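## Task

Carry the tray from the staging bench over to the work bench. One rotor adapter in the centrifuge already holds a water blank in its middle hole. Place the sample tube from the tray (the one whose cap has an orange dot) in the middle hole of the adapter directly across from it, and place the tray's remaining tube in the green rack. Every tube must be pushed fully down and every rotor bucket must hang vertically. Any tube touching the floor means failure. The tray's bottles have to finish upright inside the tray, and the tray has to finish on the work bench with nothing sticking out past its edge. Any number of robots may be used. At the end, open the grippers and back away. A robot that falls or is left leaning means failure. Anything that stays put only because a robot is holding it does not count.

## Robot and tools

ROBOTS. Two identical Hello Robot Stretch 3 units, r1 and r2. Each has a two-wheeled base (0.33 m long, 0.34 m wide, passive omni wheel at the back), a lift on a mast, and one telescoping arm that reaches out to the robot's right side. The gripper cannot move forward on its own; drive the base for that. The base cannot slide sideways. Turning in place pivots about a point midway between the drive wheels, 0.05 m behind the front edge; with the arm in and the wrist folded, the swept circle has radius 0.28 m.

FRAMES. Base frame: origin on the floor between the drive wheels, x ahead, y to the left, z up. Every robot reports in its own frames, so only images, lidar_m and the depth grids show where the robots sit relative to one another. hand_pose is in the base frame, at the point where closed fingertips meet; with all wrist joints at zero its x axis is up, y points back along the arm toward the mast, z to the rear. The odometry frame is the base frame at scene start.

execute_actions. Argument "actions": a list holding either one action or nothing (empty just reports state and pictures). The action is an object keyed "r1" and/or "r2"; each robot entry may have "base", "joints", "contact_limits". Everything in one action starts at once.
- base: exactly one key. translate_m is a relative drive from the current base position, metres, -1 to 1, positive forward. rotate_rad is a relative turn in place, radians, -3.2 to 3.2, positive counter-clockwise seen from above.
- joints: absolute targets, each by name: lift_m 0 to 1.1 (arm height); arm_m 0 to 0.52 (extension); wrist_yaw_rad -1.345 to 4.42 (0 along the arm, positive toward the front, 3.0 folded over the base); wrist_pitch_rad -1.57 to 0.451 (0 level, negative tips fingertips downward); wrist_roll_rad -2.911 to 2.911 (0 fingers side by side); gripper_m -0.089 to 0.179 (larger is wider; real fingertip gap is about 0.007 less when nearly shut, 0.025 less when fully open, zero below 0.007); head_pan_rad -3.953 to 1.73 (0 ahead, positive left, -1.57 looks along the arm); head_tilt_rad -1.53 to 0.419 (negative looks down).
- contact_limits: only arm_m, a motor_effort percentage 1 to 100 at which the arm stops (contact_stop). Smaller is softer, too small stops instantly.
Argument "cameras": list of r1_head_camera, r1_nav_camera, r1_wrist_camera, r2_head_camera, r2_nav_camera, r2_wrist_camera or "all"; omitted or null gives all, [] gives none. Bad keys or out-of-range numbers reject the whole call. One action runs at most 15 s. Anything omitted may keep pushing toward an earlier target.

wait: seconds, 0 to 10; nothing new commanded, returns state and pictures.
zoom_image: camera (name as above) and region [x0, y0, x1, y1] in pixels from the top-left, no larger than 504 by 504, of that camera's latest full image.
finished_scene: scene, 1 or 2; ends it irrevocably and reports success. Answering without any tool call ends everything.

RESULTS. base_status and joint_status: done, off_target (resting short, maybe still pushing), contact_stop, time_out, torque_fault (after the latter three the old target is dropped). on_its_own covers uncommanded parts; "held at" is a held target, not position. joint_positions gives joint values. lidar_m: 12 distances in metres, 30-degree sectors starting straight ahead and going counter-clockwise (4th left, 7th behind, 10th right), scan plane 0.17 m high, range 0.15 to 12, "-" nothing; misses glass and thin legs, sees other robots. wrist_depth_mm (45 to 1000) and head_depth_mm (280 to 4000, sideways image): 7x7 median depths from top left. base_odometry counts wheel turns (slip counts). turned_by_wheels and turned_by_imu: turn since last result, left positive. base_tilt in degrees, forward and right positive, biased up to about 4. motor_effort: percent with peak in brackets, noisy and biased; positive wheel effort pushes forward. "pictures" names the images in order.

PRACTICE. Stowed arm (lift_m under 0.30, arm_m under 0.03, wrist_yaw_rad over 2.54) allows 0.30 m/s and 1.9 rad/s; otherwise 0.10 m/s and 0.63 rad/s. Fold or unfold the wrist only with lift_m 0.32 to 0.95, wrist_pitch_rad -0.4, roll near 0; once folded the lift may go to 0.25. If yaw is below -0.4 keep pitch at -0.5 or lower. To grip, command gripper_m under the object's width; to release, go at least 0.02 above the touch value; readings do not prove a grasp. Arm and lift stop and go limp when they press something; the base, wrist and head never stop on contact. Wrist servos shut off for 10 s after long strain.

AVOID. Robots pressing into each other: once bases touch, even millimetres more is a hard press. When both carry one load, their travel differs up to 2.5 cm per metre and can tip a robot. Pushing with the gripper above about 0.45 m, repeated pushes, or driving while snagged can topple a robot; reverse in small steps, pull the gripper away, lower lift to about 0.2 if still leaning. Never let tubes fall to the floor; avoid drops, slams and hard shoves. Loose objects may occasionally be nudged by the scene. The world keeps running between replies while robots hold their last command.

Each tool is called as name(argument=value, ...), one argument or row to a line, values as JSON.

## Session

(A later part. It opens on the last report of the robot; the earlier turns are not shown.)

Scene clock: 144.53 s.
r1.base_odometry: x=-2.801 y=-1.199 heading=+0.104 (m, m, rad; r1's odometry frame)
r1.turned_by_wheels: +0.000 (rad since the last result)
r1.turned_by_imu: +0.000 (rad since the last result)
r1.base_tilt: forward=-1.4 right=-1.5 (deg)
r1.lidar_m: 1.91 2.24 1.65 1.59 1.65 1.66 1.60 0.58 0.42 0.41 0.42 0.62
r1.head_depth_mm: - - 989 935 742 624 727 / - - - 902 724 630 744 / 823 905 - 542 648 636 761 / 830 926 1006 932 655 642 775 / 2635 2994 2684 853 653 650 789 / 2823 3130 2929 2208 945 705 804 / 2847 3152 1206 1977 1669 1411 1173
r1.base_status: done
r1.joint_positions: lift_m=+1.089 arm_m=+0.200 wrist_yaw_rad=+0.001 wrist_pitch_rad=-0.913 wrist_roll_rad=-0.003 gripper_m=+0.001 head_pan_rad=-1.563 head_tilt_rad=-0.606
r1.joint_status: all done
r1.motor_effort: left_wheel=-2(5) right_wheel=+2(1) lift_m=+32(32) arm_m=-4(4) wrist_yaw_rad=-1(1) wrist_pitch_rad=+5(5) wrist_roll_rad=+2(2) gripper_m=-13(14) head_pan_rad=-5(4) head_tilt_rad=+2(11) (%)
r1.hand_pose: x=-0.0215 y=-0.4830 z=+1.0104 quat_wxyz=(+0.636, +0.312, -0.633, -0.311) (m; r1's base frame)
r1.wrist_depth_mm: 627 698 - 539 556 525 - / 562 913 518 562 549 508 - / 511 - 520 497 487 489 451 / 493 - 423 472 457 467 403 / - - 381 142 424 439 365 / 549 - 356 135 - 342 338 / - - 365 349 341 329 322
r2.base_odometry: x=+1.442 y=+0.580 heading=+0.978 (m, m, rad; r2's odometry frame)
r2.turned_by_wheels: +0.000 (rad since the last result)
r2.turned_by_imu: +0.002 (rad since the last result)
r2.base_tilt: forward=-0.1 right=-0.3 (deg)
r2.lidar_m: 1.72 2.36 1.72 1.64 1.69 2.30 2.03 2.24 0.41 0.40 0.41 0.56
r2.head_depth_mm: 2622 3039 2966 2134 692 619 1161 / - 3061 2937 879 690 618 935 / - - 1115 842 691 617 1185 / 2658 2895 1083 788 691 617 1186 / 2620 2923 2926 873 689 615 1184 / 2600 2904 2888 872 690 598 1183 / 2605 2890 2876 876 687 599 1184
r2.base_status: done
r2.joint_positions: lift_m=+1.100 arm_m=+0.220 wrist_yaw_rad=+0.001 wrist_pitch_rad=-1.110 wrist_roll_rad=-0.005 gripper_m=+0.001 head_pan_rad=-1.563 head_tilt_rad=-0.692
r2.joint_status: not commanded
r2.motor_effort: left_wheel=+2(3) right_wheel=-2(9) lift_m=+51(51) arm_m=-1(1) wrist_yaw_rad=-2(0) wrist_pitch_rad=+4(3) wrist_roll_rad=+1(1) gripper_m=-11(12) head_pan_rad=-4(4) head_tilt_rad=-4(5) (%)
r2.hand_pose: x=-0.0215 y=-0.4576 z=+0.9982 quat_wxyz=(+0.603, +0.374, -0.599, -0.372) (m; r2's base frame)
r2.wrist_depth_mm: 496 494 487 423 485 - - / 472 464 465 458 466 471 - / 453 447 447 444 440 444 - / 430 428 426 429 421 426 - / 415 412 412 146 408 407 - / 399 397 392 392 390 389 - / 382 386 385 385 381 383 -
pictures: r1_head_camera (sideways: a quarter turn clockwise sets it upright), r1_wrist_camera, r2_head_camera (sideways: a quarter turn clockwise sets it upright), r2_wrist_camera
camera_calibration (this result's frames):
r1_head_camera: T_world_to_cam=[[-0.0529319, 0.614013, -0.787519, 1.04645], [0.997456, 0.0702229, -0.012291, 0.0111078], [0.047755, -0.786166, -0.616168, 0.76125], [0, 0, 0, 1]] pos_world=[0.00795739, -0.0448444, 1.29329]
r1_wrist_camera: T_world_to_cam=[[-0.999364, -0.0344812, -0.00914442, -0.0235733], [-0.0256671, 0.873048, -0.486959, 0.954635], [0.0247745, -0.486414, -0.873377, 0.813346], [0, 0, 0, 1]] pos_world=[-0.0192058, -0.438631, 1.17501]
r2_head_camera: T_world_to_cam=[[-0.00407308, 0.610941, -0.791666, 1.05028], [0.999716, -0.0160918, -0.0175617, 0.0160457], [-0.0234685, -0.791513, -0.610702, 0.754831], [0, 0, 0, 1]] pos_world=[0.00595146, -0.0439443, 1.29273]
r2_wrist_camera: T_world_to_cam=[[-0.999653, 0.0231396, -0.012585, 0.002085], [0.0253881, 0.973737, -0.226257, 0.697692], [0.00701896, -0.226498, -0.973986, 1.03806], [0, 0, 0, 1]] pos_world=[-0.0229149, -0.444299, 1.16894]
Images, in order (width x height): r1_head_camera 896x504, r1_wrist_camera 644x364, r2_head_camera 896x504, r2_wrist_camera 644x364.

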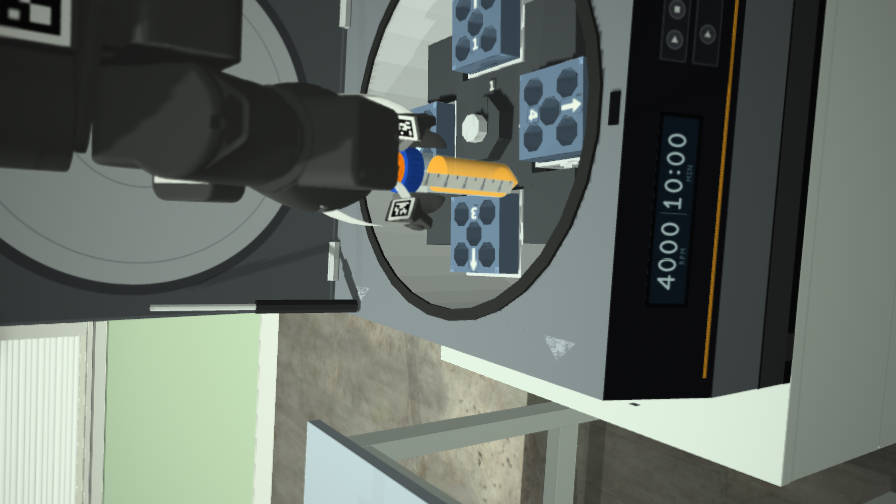

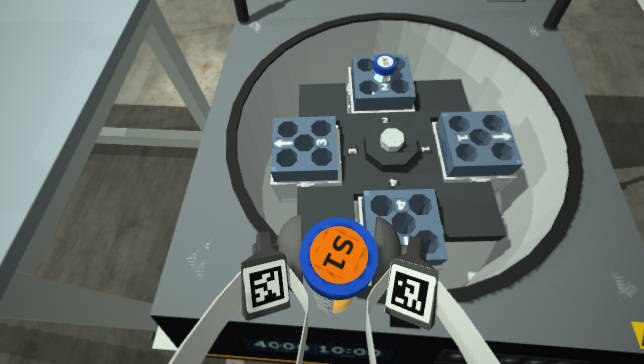

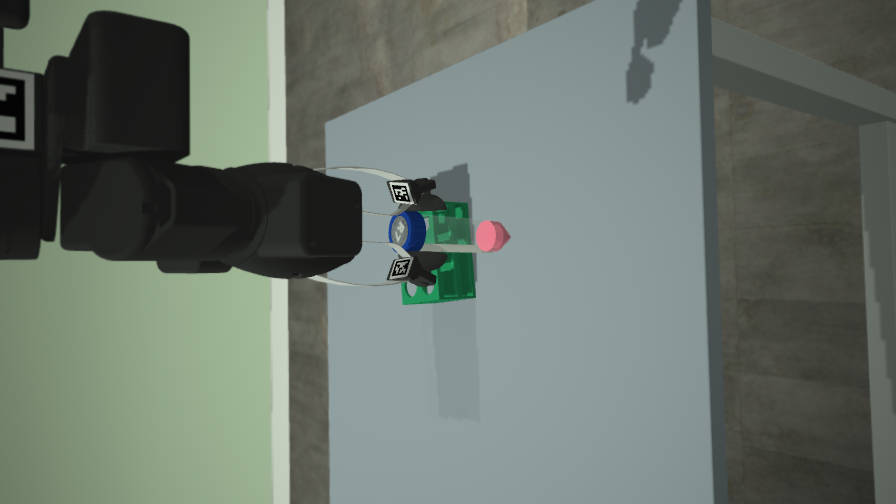

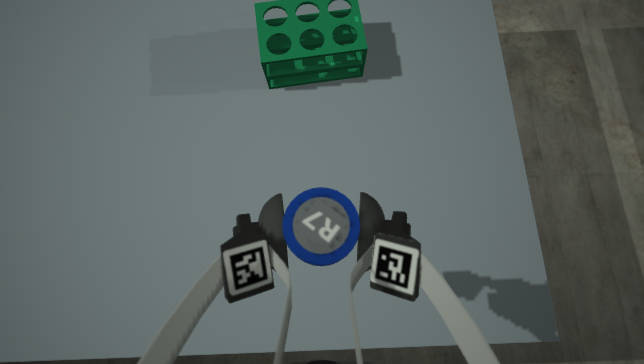

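execute_actions(
  actions=[
    {"r1":{"base":{"translate_m":-0.094},"joints":{"arm_m":0.318,"head_tilt_rad":-0.8}},"r2":{"base":{"translate_m":0.007},"joints":{"arm_m":0.456}}},
  ],
  cameras=["r1_head_camera","r1_wrist_camera","r2_head_camera","r2_wrist_camera"],
)

Scene clock: 149.50 s.
r1.base_odometry: x=-2.894 y=-1.209 heading=+0.104 (m, m, rad; r1's odometry frame)
r1.turned_by_wheels: +0.000 (rad since the last result)
r1.turned_by_imu: +0.000 (rad since the last result)
r1.base_tilt: forward=-1.4 right=-1.5 (deg)
r1.lidar_m: 2.00 2.24 1.64 1.59 1.65 1.56 1.51 1.57 0.42 0.41 0.42 0.69
r1.head_depth_mm: 845 937 854 655 656 838 1117 / 867 939 861 649 666 854 1116 / 851 948 872 651 672 873 1136 / 867 974 893 649 680 899 1137 / 875 967 889 659 690 921 1152 / 2852 2680 823 657 701 941 1159 / 2989 2631 1462 675 805 963 1160
r1.base_status: done
r1.joint_positions: lift_m=+1.089 arm_m=+0.318 wrist_yaw_rad=+0.001 wrist_pitch_rad=-0.913 wrist_roll_rad=-0.003 gripper_m=+0.001 head_pan_rad=-1.563 head_tilt_rad=-0.790
r1.joint_status: all done
r1.motor_effort: left_wheel=-2(7) right_wheel=+2(2) lift_m=+32(32) arm_m=+4(4) wrist_yaw_rad=-1(1) wrist_pitch_rad=+5(5) wrist_roll_rad=+1(2) gripper_m=-14(13) head_pan_rad=-5(5) head_tilt_rad=-3(17) (%)
r1.hand_pose: x=-0.0215 y=-0.6003 z=+1.0104 quat_wxyz=(+0.636, +0.312, -0.633, -0.311) (m; r1's base frame)
r1.wrist_depth_mm: 643 - 513 489 479 469 - / 588 788 496 510 484 489 - / - 464 514 500 510 436 - / - 440 487 472 476 411 - / - 389 430 142 419 374 - / - 357 474 135 - 348 - / - 328 478 368 466 320 -
r2.base_odometry: x=+1.446 y=+0.585 heading=+0.978 (m, m, rad; r2's odometry frame)
r2.turned_by_wheels: +0.000 (rad since the last result)
r2.turned_by_imu: +0.000 (rad since the last result)
r2.base_tilt: forward=-0.1 right=-0.3 (deg)
r2.lidar_m: 1.72 2.36 1.71 1.64 1.70 2.29 2.03 2.25 0.42 0.40 0.41 0.56
r2.head_depth_mm: 2680 2990 2947 2142 690 618 1164 / 2631 2994 2901 878 693 618 936 / 2726 2937 2946 846 691 616 1182 / 2630 2964 1111 842 690 615 1178 / 2618 2907 2927 843 692 615 1184 / 2610 2949 2941 876 690 600 1187 / 2617 2918 2867 871 688 599 1177
r2.base_status: done
r2.joint_positions: lift_m=+1.100 arm_m=+0.456 wrist_yaw_rad=+0.000 wrist_pitch_rad=-1.110 wrist_roll_rad=-0.004 gripper_m=+0.001 head_pan_rad=-1.563 head_tilt_rad=-0.692
r2.joint_status: all done
r2.motor_effort: left_wheel=+1(5) right_wheel=-1(5) lift_m=+51(51) arm_m=+3(5) wrist_yaw_rad=+0(2) wrist_pitch_rad=+3(3) wrist_roll_rad=+1(1) gripper_m=-12(12) head_pan_rad=-4(4) head_tilt_rad=-5(4) (%)
r2.hand_pose: x=-0.0216 y=-0.6931 z=+0.9982 quat_wxyz=(+0.602, +0.373, -0.599, -0.372) (m; r2's base frame)
r2.wrist_depth_mm: 493 491 490 483 479 - - / 470 465 465 468 461 469 - / 450 446 443 442 443 440 - / 428 428 427 396 426 427 - / 415 411 413 146 407 404 - / 397 398 389 392 391 389 - / 382 383 381 378 376 377 -
pictures: r1_head_camera (sideways: a quarter turn clockwise sets it upright), r1_wrist_camera, r2_head_camera (sideways: a quarter turn clockwise sets it upright), r2_wrist_camera
camera_calibration (this result's frames):
r1_head_camera: T_world_to_cam=[[-0.0539171, 0.74749, -0.662082, 0.882975], [0.997449, 0.0713737, -0.000647107, -0.00405276], [0.0467715, -0.660428, -0.749431, 0.934587], [0, 0, 0, 1]] pos_world=[0.00793782, -0.0424985, 1.28501]
r1_wrist_camera: T_world_to_cam=[[-0.999374, -0.0341136, -0.00941388, -0.0271286], [-0.0252147, 0.873057, -0.486966, 1.05709], [0.024831, -0.486424, -0.87337, 0.756267], [0, 0, 0, 1]] pos_world=[-0.0192365, -0.555955, 1.17501]
r2_head_camera: T_world_to_cam=[[-0.00406987, 0.610941, -0.791666, 1.05028], [0.999716, -0.016097, -0.0175617, 0.0160457], [-0.0234726, -0.791513, -0.610702, 0.75483], [0, 0, 0, 1]] pos_world=[0.00595123, -0.0439443, 1.29273]
r2_wrist_camera: T_world_to_cam=[[-0.999605, 0.0249138, -0.0130073, 0.00909979], [0.0272123, 0.973679, -0.226293, 0.926987], [0.00702716, -0.226557, -0.973972, 0.984681], [0, 0, 0, 1]] pos_world=[-0.0230487, -0.679728, 1.16894]
Images, in order (width x height): r1_head_camera 896x504, r1_wrist_camera 644x364, r2_head_camera 896x504, r2_wrist_camera 644x364.

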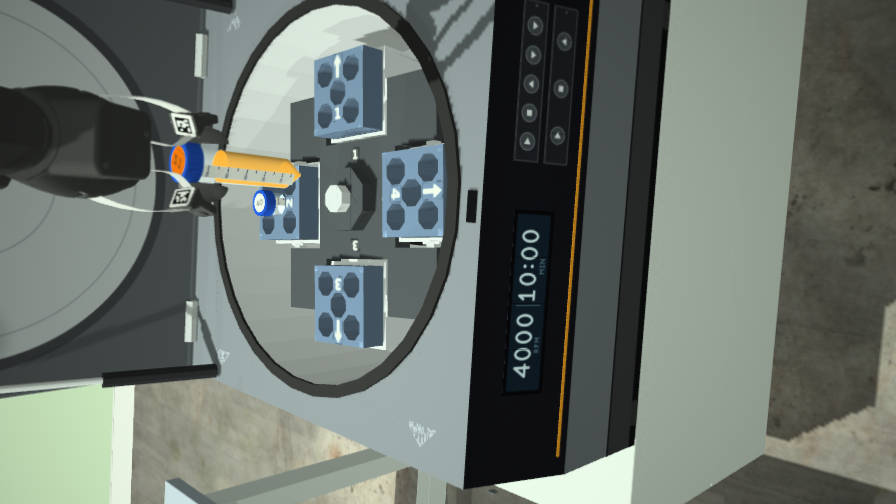

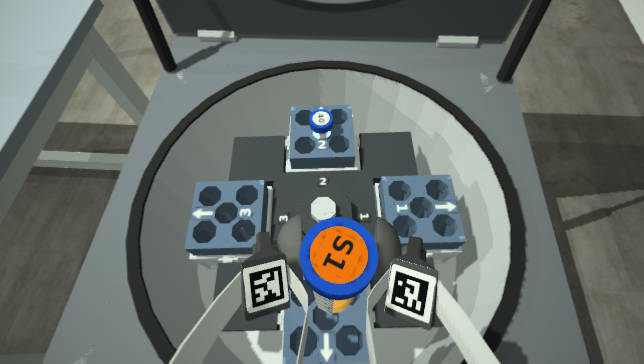

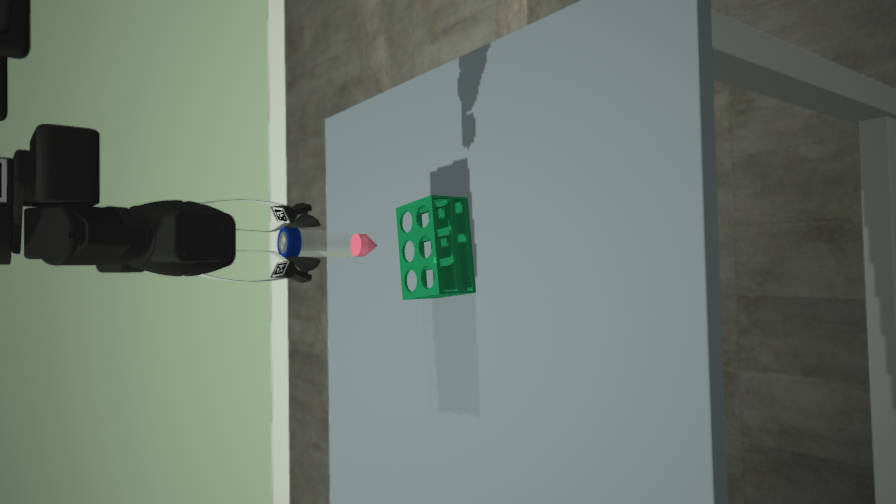

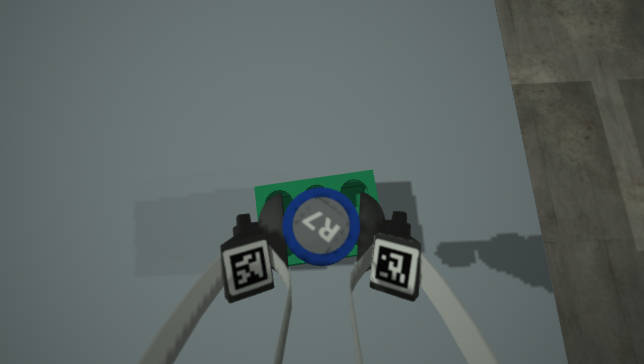

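execute_actions(
  actions=[
    {"r1":{"joints":{"lift_m":0.99}},"r2":{"joints":{"lift_m":1.05}}},
  ],
  cameras=["r1_head_camera","r1_wrist_camera","r2_head_camera","r2_wrist_camera"],
)

zoom_image(
  camera="r1_head_camera",
  region=[200, 80, 500, 300],
)

zoom_image(
  camera="r2_head_camera",
  region=[250, 140, 550, 360],
)

Scene clock: 152.33 s.
r1.base_odometry: x=-2.894 y=-1.209 heading=+0.104 (m, m, rad; r1's odometry frame)
r1.turned_by_wheels: +0.000 (rad since the last result)
r1.turned_by_imu: +0.000 (rad since the last result)
r1.base_tilt: forward=-1.4 right=-1.5 (deg)
r1.lidar_m: 2.01 2.24 1.65 1.59 1.65 1.56 1.51 1.57 0.42 0.41 0.42 0.69
r1.head_depth_mm: - 935 855 657 657 838 1116 / - 960 852 651 665 857 1115 / 846 - 818 650 672 880 1136 / 869 975 889 651 680 898 1135 / 880 967 890 658 686 919 1162 / 2851 2657 822 655 699 940 1160 / 3011 2633 1458 673 806 961 1160
r1.base_status: not commanded
r1.joint_positions: lift_m=+0.991 arm_m=+0.318 wrist_yaw_rad=+0.001 wrist_pitch_rad=-0.913 wrist_roll_rad=-0.003 gripper_m=+0.001 head_pan_rad=-1.563 head_tilt_rad=-0.790
r1.joint_status: all done
r1.motor_effort: left_wheel=-2(2) right_wheel=+2(2) lift_m=+8(29) arm_m=+4(4) wrist_yaw_rad=-1(1) wrist_pitch_rad=+6(5) wrist_roll_rad=+2(2) gripper_m=-14(14) head_pan_rad=-5(5) head_tilt_rad=-6(4) (%)
r1.hand_pose: x=-0.0215 y=-0.6003 z=+0.9120 quat_wxyz=(+0.636, +0.312, -0.633, -0.311) (m; r1's base frame)
r1.wrist_depth_mm: 624 408 413 428 401 383 - / - 372 429 401 425 362 - / - 361 405 388 393 351 326 / 310 345 355 341 347 338 292 / 276 342 334 142 334 339 264 / 257 329 316 135 - 316 246 / 241 272 388 274 392 258 230
r2.base_odometry: x=+1.446 y=+0.585 heading=+0.978 (m, m, rad; r2's odometry frame)
r2.turned_by_wheels: +0.000 (rad since the last result)
r2.turned_by_imu: +0.000 (rad since the last result)
r2.base_tilt: forward=-0.2 right=-0.3 (deg)
r2.lidar_m: 1.72 2.36 1.71 1.64 1.70 2.30 2.04 2.25 0.41 0.40 0.41 0.55
r2.head_depth_mm: - 3000 2916 2151 693 618 1159 / 2688 2933 2954 879 692 619 936 / - 3050 2912 846 693 618 1184 / 2570 - 1088 838 689 614 1186 / 2646 2916 2888 841 692 617 1187 / 2595 2900 2924 873 690 599 1187 / 2613 2929 2890 872 693 599 1182
r2.base_status: not commanded
r2.joint_positions: lift_m=+1.050 arm_m=+0.456 wrist_yaw_rad=+0.000 wrist_pitch_rad=-1.110 wrist_roll_rad=-0.004 gripper_m=+0.001 head_pan_rad=-1.563 head_tilt_rad=-0.692
r2.joint_status: all done
r2.motor_effort: left_wheel=+2(1) right_wheel=-2(2) lift_m=+34(43) arm_m=+4(4) wrist_yaw_rad=-1(0) wrist_pitch_rad=+3(3) wrist_roll_rad=+1(1) gripper_m=-12(12) head_pan_rad=-4(4) head_tilt_rad=-4(4) (%)
r2.hand_pose: x=-0.0216 y=-0.6931 z=+0.9488 quat_wxyz=(+0.602, +0.373, -0.599, -0.372) (m; r2's base frame)
r2.wrist_depth_mm: 437 433 426 427 423 425 - / 411 409 407 405 403 403 - / 395 394 390 387 387 385 - / 378 379 375 312 370 368 - / 363 362 361 146 355 357 - / 350 348 344 344 341 340 - / 336 336 332 332 330 332 -
pictures: r1_head_camera (sideways: a quarter turn clockwise sets it upright), r1_wrist_camera, r2_head_camera (sideways: a quarter turn clockwise sets it upright), r2_wrist_camera
camera_calibration (this result's frames):
r1_head_camera: T_world_to_cam=[[-0.053917, 0.74749, -0.662082, 0.882975], [0.997449, 0.0713736, -0.000647107, -0.00405276], [0.0467715, -0.660428, -0.749431, 0.934587], [0, 0, 0, 1]] pos_world=[0.00793782, -0.0424985, 1.28501]
r1_wrist_camera: T_world_to_cam=[[-0.999374, -0.0341137, -0.00941387, -0.0280553], [-0.0252147, 0.873057, -0.486966, 1.00917], [0.0248311, -0.486424, -0.87337, 0.670315], [0, 0, 0, 1]] pos_world=[-0.0192365, -0.55596, 1.0766]
r2_head_camera: T_world_to_cam=[[-0.0040698, 0.610941, -0.791666, 1.05028], [0.999716, -0.0160971, -0.0175617, 0.0160457], [-0.0234727, -0.791513, -0.610702, 0.754831], [0, 0, 0, 1]] pos_world=[0.00595123, -0.0439443, 1.29273]
r2_wrist_camera: T_world_to_cam=[[-0.999605, 0.0249141, -0.0130075, 0.00845689], [0.0272126, 0.973679, -0.226293, 0.915797], [0.00702724, -0.226557, -0.973972, 0.936514], [0, 0, 0, 1]] pos_world=[-0.0230488, -0.679729, 1.11949]
Images, in order (width x height): r1_head_camera 896x504, r1_wrist_camera 644x364, r2_head_camera 896x504, r2_wrist_camera 644x364.

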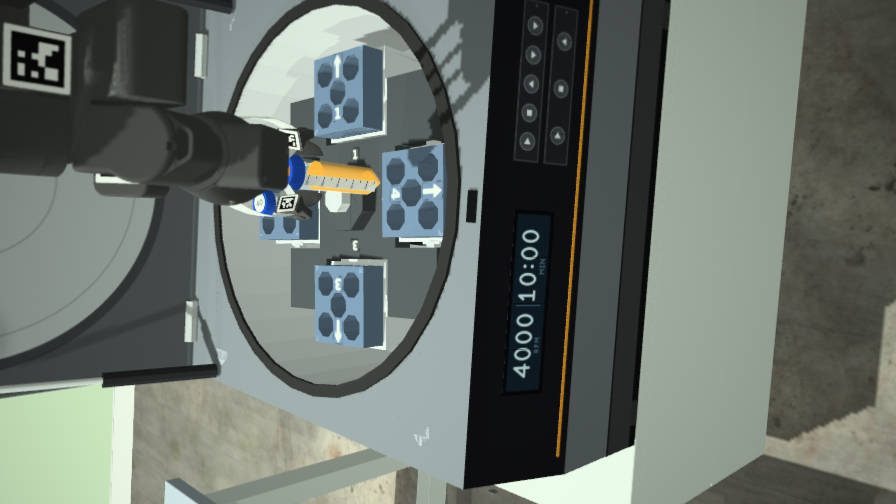

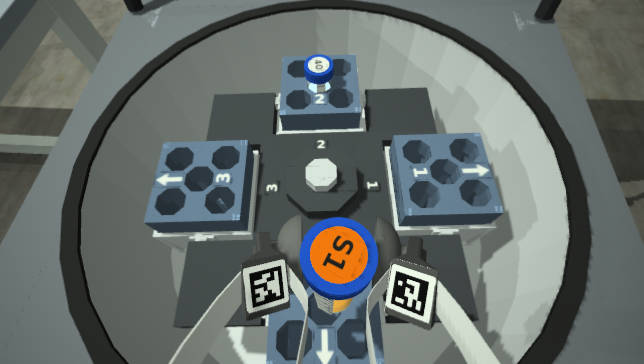

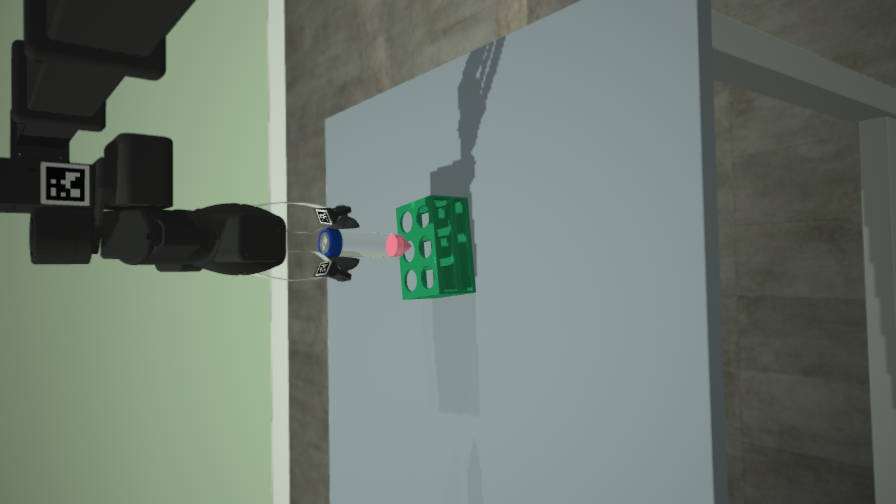

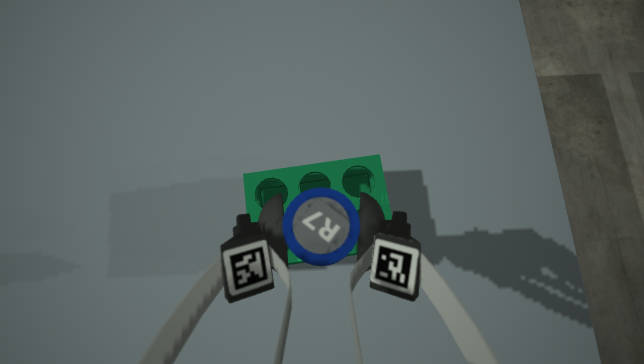

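Region (200, 80, 500, 300) of r1_head_camera's 896x504 image, scaled by 1.680, with more detail than that image has; it fills the top 370 rows of this view, and the rest is white.

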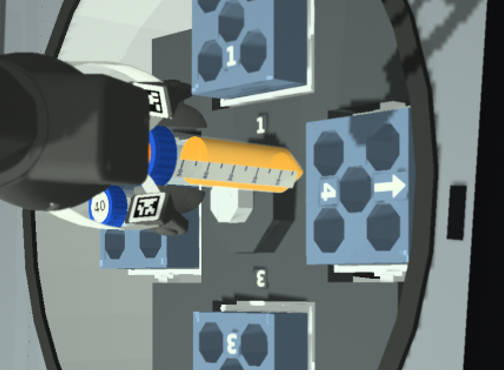

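Region (250, 140, 550, 360) of r2_head_camera's 896x504 image, scaled by 1.680, with more detail than that image has; it fills the top 370 rows of this view, and the rest is white.

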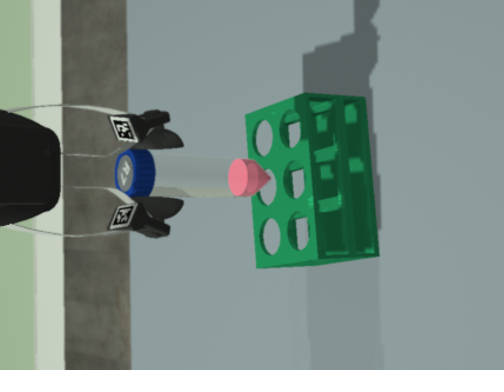

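execute_actions(
  actions=[
    {"r1":{"base":{"translate_m":0.006},"joints":{"lift_m":0.96}},"r2":{"joints":{"arm_m":0.472,"lift_m":1.03}}},
  ],
  cameras=["r1_head_camera","r2_head_camera","r2_wrist_camera"],
)

zoom_image(
  camera="r1_head_camera",
  region=[250, 100, 490, 280],
)

zoom_image(
  camera="r2_head_camera",
  region=[300, 160, 540, 340],
)

Scene clock: 157.73 s.
r1.base_odometry: x=-2.888 y=-1.208 heading=+0.104 (m, m, rad; r1's odometry frame)
r1.turned_by_wheels: +0.000 (rad since the last result)
r1.turned_by_imu: +0.000 (rad since the last result)
r1.base_tilt: forward=-1.4 right=-1.5 (deg)
r1.lidar_m: 2.00 2.23 1.64 1.59 1.65 1.57 1.51 1.57 0.42 0.41 0.42 0.69
r1.head_depth_mm: - 908 863 654 658 837 1119 / - - 855 650 665 862 1118 / 847 972 825 649 674 881 1136 / 869 973 889 652 680 898 1134 / 874 968 892 658 687 916 1155 / 2844 2662 828 656 701 943 1151 / 2981 2656 1971 695 807 967 1154
r1.base_status: done
r1.joint_positions: lift_m=+0.961 arm_m=+0.318 wrist_yaw_rad=+0.001 wrist_pitch_rad=-0.913 wrist_roll_rad=-0.003 gripper_m=+0.001 head_pan_rad=-1.563 head_tilt_rad=-0.790
r1.joint_status: all done
r1.motor_effort: left_wheel=-3(3) right_wheel=+2(4) lift_m=+8(7) arm_m=+4(4) wrist_yaw_rad=-1(1) wrist_pitch_rad=+5(5) wrist_roll_rad=+2(1) gripper_m=-13(14) head_pan_rad=-5(5) head_tilt_rad=-5(4) (%)
r1.hand_pose: x=-0.0215 y=-0.6003 z=+0.8820 quat_wxyz=(+0.636, +0.312, -0.633, -0.311) (m; r1's base frame)
r1.wrist_depth_mm: 646 353 386 399 390 341 - / - 342 399 364 389 347 307 / 296 344 361 360 349 335 281 / 273 318 321 311 317 311 258 / 250 324 306 142 304 323 241 / 228 301 288 134 - 287 221 / 212 260 364 261 362 267 203
r2.base_odometry: x=+1.446 y=+0.585 heading=+0.978 (m, m, rad; r2's odometry frame)
r2.turned_by_wheels: +0.000 (rad since the last result)
r2.turned_by_imu: +0.000 (rad since the last result)
r2.base_tilt: forward=-0.2 right=-0.2 (deg)
r2.lidar_m: 1.72 2.36 1.71 1.64 1.69 2.29 2.03 2.25 0.41 0.40 0.41 0.56
r2.head_depth_mm: 2619 - 2918 2148 694 618 1164 / 2620 3049 2942 879 692 618 936 / 2605 3070 2906 846 692 617 1185 / 2566 2861 1998 833 692 618 1181 / 2656 2945 2939 843 690 616 1185 / 2624 2937 2915 876 690 599 1185 / 2619 2921 2890 873 690 601 1188
r2.base_status: not commanded
r2.joint_positions: lift_m=+1.030 arm_m=+0.472 wrist_yaw_rad=+0.000 wrist_pitch_rad=-1.110 wrist_roll_rad=-0.004 gripper_m=+0.001 head_pan_rad=-1.563 head_tilt_rad=-0.692
r2.joint_status: all done
r2.motor_effort: left_wheel=+2(1) right_wheel=-2(2) lift_m=+34(34) arm_m=+3(3) wrist_yaw_rad=-1(0) wrist_pitch_rad=+3(3) wrist_roll_rad=+1(1) gripper_m=-11(12) head_pan_rad=-4(4) head_tilt_rad=-4(4) (%)
r2.hand_pose: x=-0.0216 y=-0.7091 z=+0.9288 quat_wxyz=(+0.602, +0.373, -0.599, -0.372) (m; r2's base frame)
r2.wrist_depth_mm: 409 405 402 400 396 398 - / 389 387 385 382 380 378 - / 371 369 368 364 361 365 - / 356 354 352 292 351 350 - / 342 342 340 146 339 331 - / 330 328 324 320 322 322 326 / 316 316 316 312 309 311 312
pictures: r1_head_camera (sideways: a quarter turn clockwise sets it upright), r2_head_camera (sideways: a quarter turn clockwise sets it upright), r2_wrist_camera
camera_calibration (this result's frames):
r1_head_camera: T_world_to_cam=[[-0.0539169, 0.74749, -0.662082, 0.882975], [0.997449, 0.0713735, -0.000647111, -0.00405276], [0.0467714, -0.660428, -0.749431, 0.934587], [0, 0, 0, 1]] pos_world=[0.00793781, -0.0424985, 1.28501]
r2_head_camera: T_world_to_cam=[[-0.00406995, 0.610941, -0.791666, 1.05028], [0.999716, -0.0160969, -0.0175617, 0.0160457], [-0.0234725, -0.791513, -0.610702, 0.754831], [0, 0, 0, 1]] pos_world=[0.00595124, -0.0439443, 1.29273]
r2_wrist_camera: T_world_to_cam=[[-0.999605, 0.0249125, -0.0130079, 0.00859485], [0.0272113, 0.973674, -0.226316, 0.926871], [0.00702738, -0.226581, -0.973967, 0.913389], [0, 0, 0, 1]] pos_world=[-0.0230487, -0.695728, 1.09949]
Images, in order (width x height): r1_head_camera 896x504, r2_head_camera 896x504, r2_wrist_camera 644x364.

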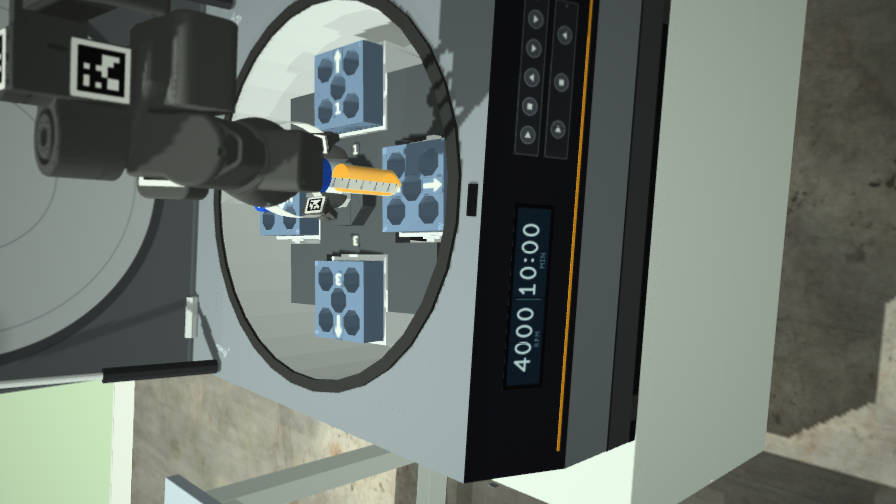

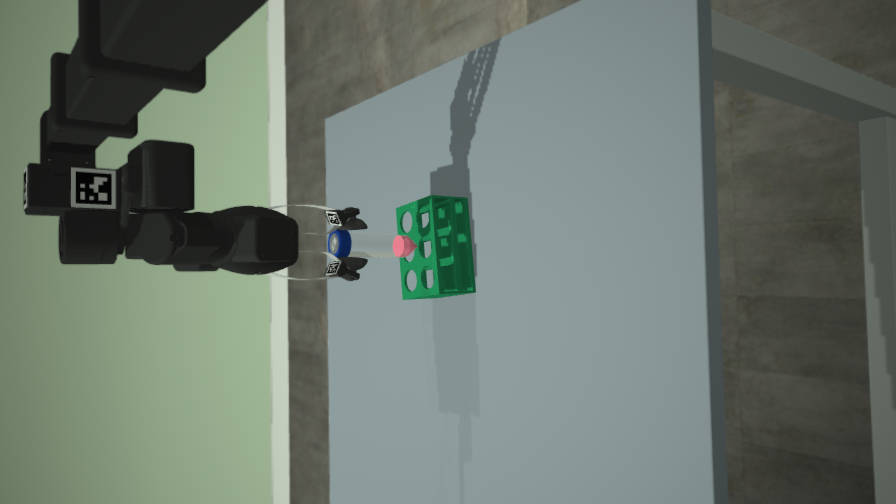

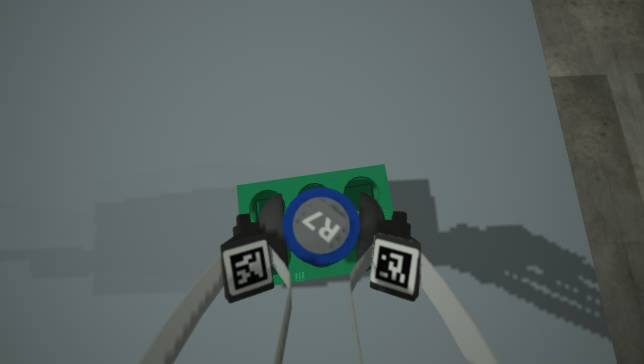

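Region (250, 100, 490, 280) of r1_head_camera's 896x504 image, scaled by 2.100, with more detail than that image has; it fills the top 378 rows of this view, and the rest is white.

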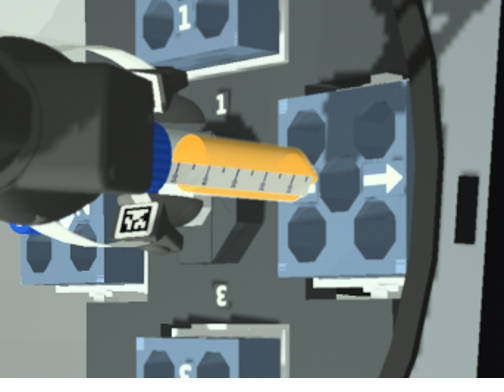

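Region (300, 160, 540, 340) of r2_head_camera's 896x504 image, scaled by 2.100, with more detail than that image has; it fills the top 378 rows of this view, and the rest is white.

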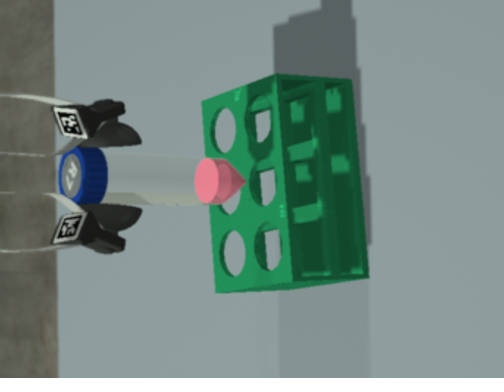

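Looks plausible; descend 3 cm.

execute_actions(
  actions=[
    {"r1":{"joints":{"lift_m":0.925}},"r2":{"joints":{"lift_m":0.995}}},
  ],
  cameras=["r1_head_camera","r2_head_camera"],
)

zoom_image(
  camera="r1_head_camera",
  region=[250, 100, 490, 280],
)

zoom_image(
  camera="r2_head_camera",
  region=[300, 160, 540, 340],
)

Scene clock: 160.37 s.
r1.base_odometry: x=-2.888 y=-1.208 heading=+0.104 (m, m, rad; r1's odometry frame)
r1.turned_by_wheels: +0.000 (rad since the last result)
r1.turned_by_imu: +0.000 (rad since the last result)
r1.base_tilt: forward=-1.3 right=-1.6 (deg)
r1.lidar_m: 2.00 2.23 1.64 1.59 1.65 1.57 1.51 1.57 0.42 0.41 0.42 0.69
r1.head_depth_mm: 820 - 850 654 656 834 1116 / 836 - 841 652 666 857 1119 / 859 965 827 650 670 878 1134 / 868 976 888 651 679 905 1136 / 875 965 896 658 687 921 1159 / 2864 2640 823 657 701 942 1162 / 2992 2670 1992 693 807 966 1163
r1.base_status: not commanded
r1.joint_positions: lift_m=+0.926 arm_m=+0.318 wrist_yaw_rad=+0.001 wrist_pitch_rad=-0.913 wrist_roll_rad=-0.003 gripper_m=+0.001 head_pan_rad=-1.563 head_tilt_rad=-0.790
r1.joint_status: all done
r1.motor_effort: left_wheel=-2(2) right_wheel=+2(1) lift_m=+8(8) arm_m=+4(4) wrist_yaw_rad=-1(1) wrist_pitch_rad=+5(5) wrist_roll_rad=+2(1) gripper_m=-13(13) head_pan_rad=-5(5) head_tilt_rad=-3(3) (%)
r1.hand_pose: x=-0.0215 y=-0.6003 z=+0.8470 quat_wxyz=(+0.636, +0.312, -0.633, -0.311) (m; r1's base frame)
r1.wrist_depth_mm: 610 317 388 336 391 319 283 / 280 339 355 335 347 338 265 / 265 303 305 294 300 288 259 / 259 272 286 281 284 270 256 / 243 303 271 142 268 300 240 / 219 273 254 135 - 252 214 / 188 251 336 242 306 265 186
r2.base_odometry: x=+1.446 y=+0.585 heading=+0.978 (m, m, rad; r2's odometry frame)
r2.turned_by_wheels: +0.000 (rad since the last result)
r2.turned_by_imu: +0.000 (rad since the last result)
r2.base_tilt: forward=-0.2 right=-0.2 (deg)
r2.lidar_m: 1.72 2.36 1.71 1.64 1.69 2.30 2.03 2.25 0.42 0.40 0.41 0.56
r2.head_depth_mm: 2703 - 2649 2032 693 619 1163 / 2641 - 2939 877 692 616 931 / 2626 - 2962 843 692 617 1190 / 2640 2910 1143 834 690 617 1188 / 2618 2920 2904 842 689 615 1188 / 2606 2879 2923 874 689 600 1183 / 2610 2914 2911 875 690 600 1184
r2.base_status: not commanded
r2.joint_positions: lift_m=+0.995 arm_m=+0.472 wrist_yaw_rad=+0.000 wrist_pitch_rad=-1.110 wrist_roll_rad=-0.004 gripper_m=+0.001 head_pan_rad=-1.563 head_tilt_rad=-0.692
r2.joint_status: all done
r2.motor_effort: left_wheel=+2(1) right_wheel=-2(1) lift_m=+33(34) arm_m=+4(4) wrist_yaw_rad=+0(1) wrist_pitch_rad=+3(3) wrist_roll_rad=+1(1) gripper_m=-11(11) head_pan_rad=-4(5) head_tilt_rad=-4(4) (%)
r2.hand_pose: x=-0.0216 y=-0.7091 z=+0.8938 quat_wxyz=(+0.602, +0.373, -0.599, -0.372) (m; r2's base frame)
r2.wrist_depth_mm: 365 362 361 360 359 355 - / 347 346 344 343 340 342 - / 334 332 329 329 324 325 - / 319 318 313 254 310 310 316 / 307 305 305 146 300 298 299 / 295 292 289 287 289 289 286 / 282 282 281 280 279 278 277
pictures: r1_head_camera (sideways: a quarter turn clockwise sets it upright), r2_head_camera (sideways: a quarter turn clockwise sets it upright)
camera_calibration (this result's frames):
r1_head_camera: T_world_to_cam=[[-0.053917, 0.74749, -0.662082, 0.882975], [0.997449, 0.0713736, -0.000647111, -0.00405276], [0.0467715, -0.660428, -0.749431, 0.934587], [0, 0, 0, 1]] pos_world=[0.00793782, -0.0424985, 1.28501]
r2_head_camera: T_world_to_cam=[[-0.00406995, 0.610941, -0.791666, 1.05028], [0.999716, -0.0160969, -0.0175617, 0.0160457], [-0.0234725, -0.791513, -0.610702, 0.754831], [0, 0, 0, 1]] pos_world=[0.00595124, -0.0439443, 1.29273]
Images, in order (width x height): r1_head_camera 896x504, r2_head_camera 896x504.

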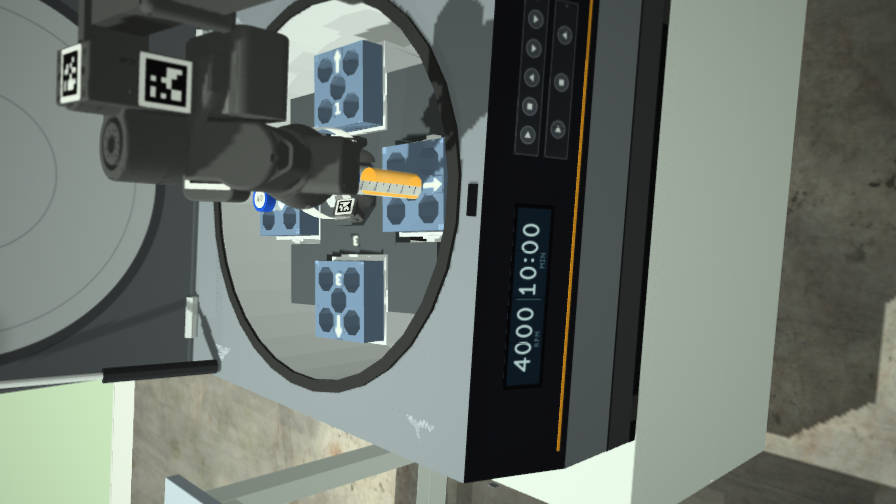

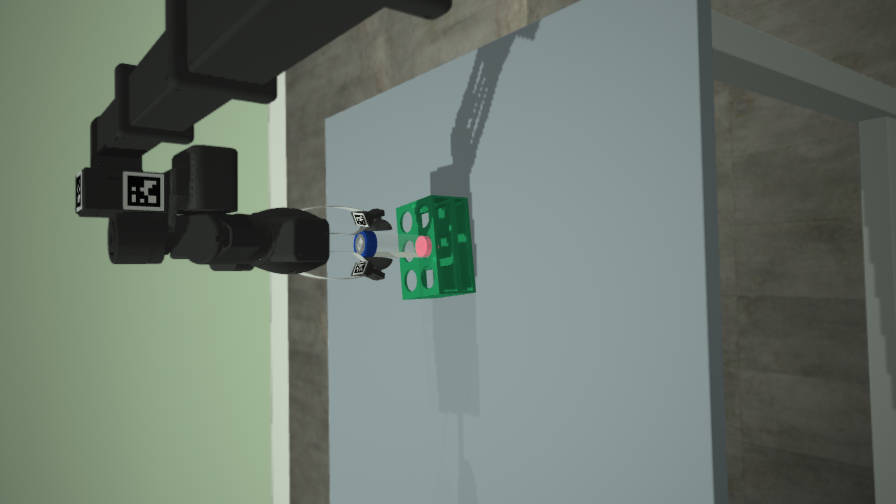

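Region (250, 100, 490, 280) of r1_head_camera's 896x504 image, scaled by 2.100, with more detail than that image has; it fills the top 378 rows of this view, and the rest is white.

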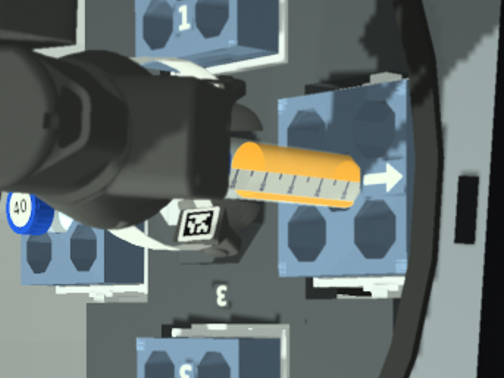

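Region (300, 160, 540, 340) of r2_head_camera's 896x504 image, scaled by 2.100, with more detail than that image has; it fills the top 378 rows of this view, and the rest is white.

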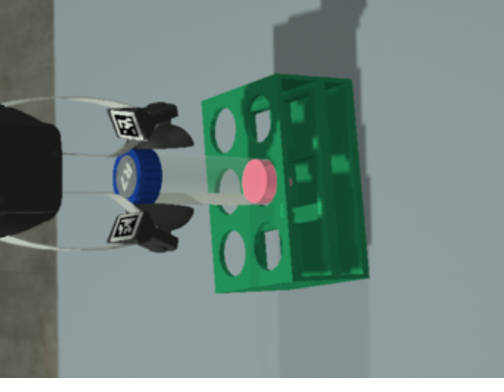

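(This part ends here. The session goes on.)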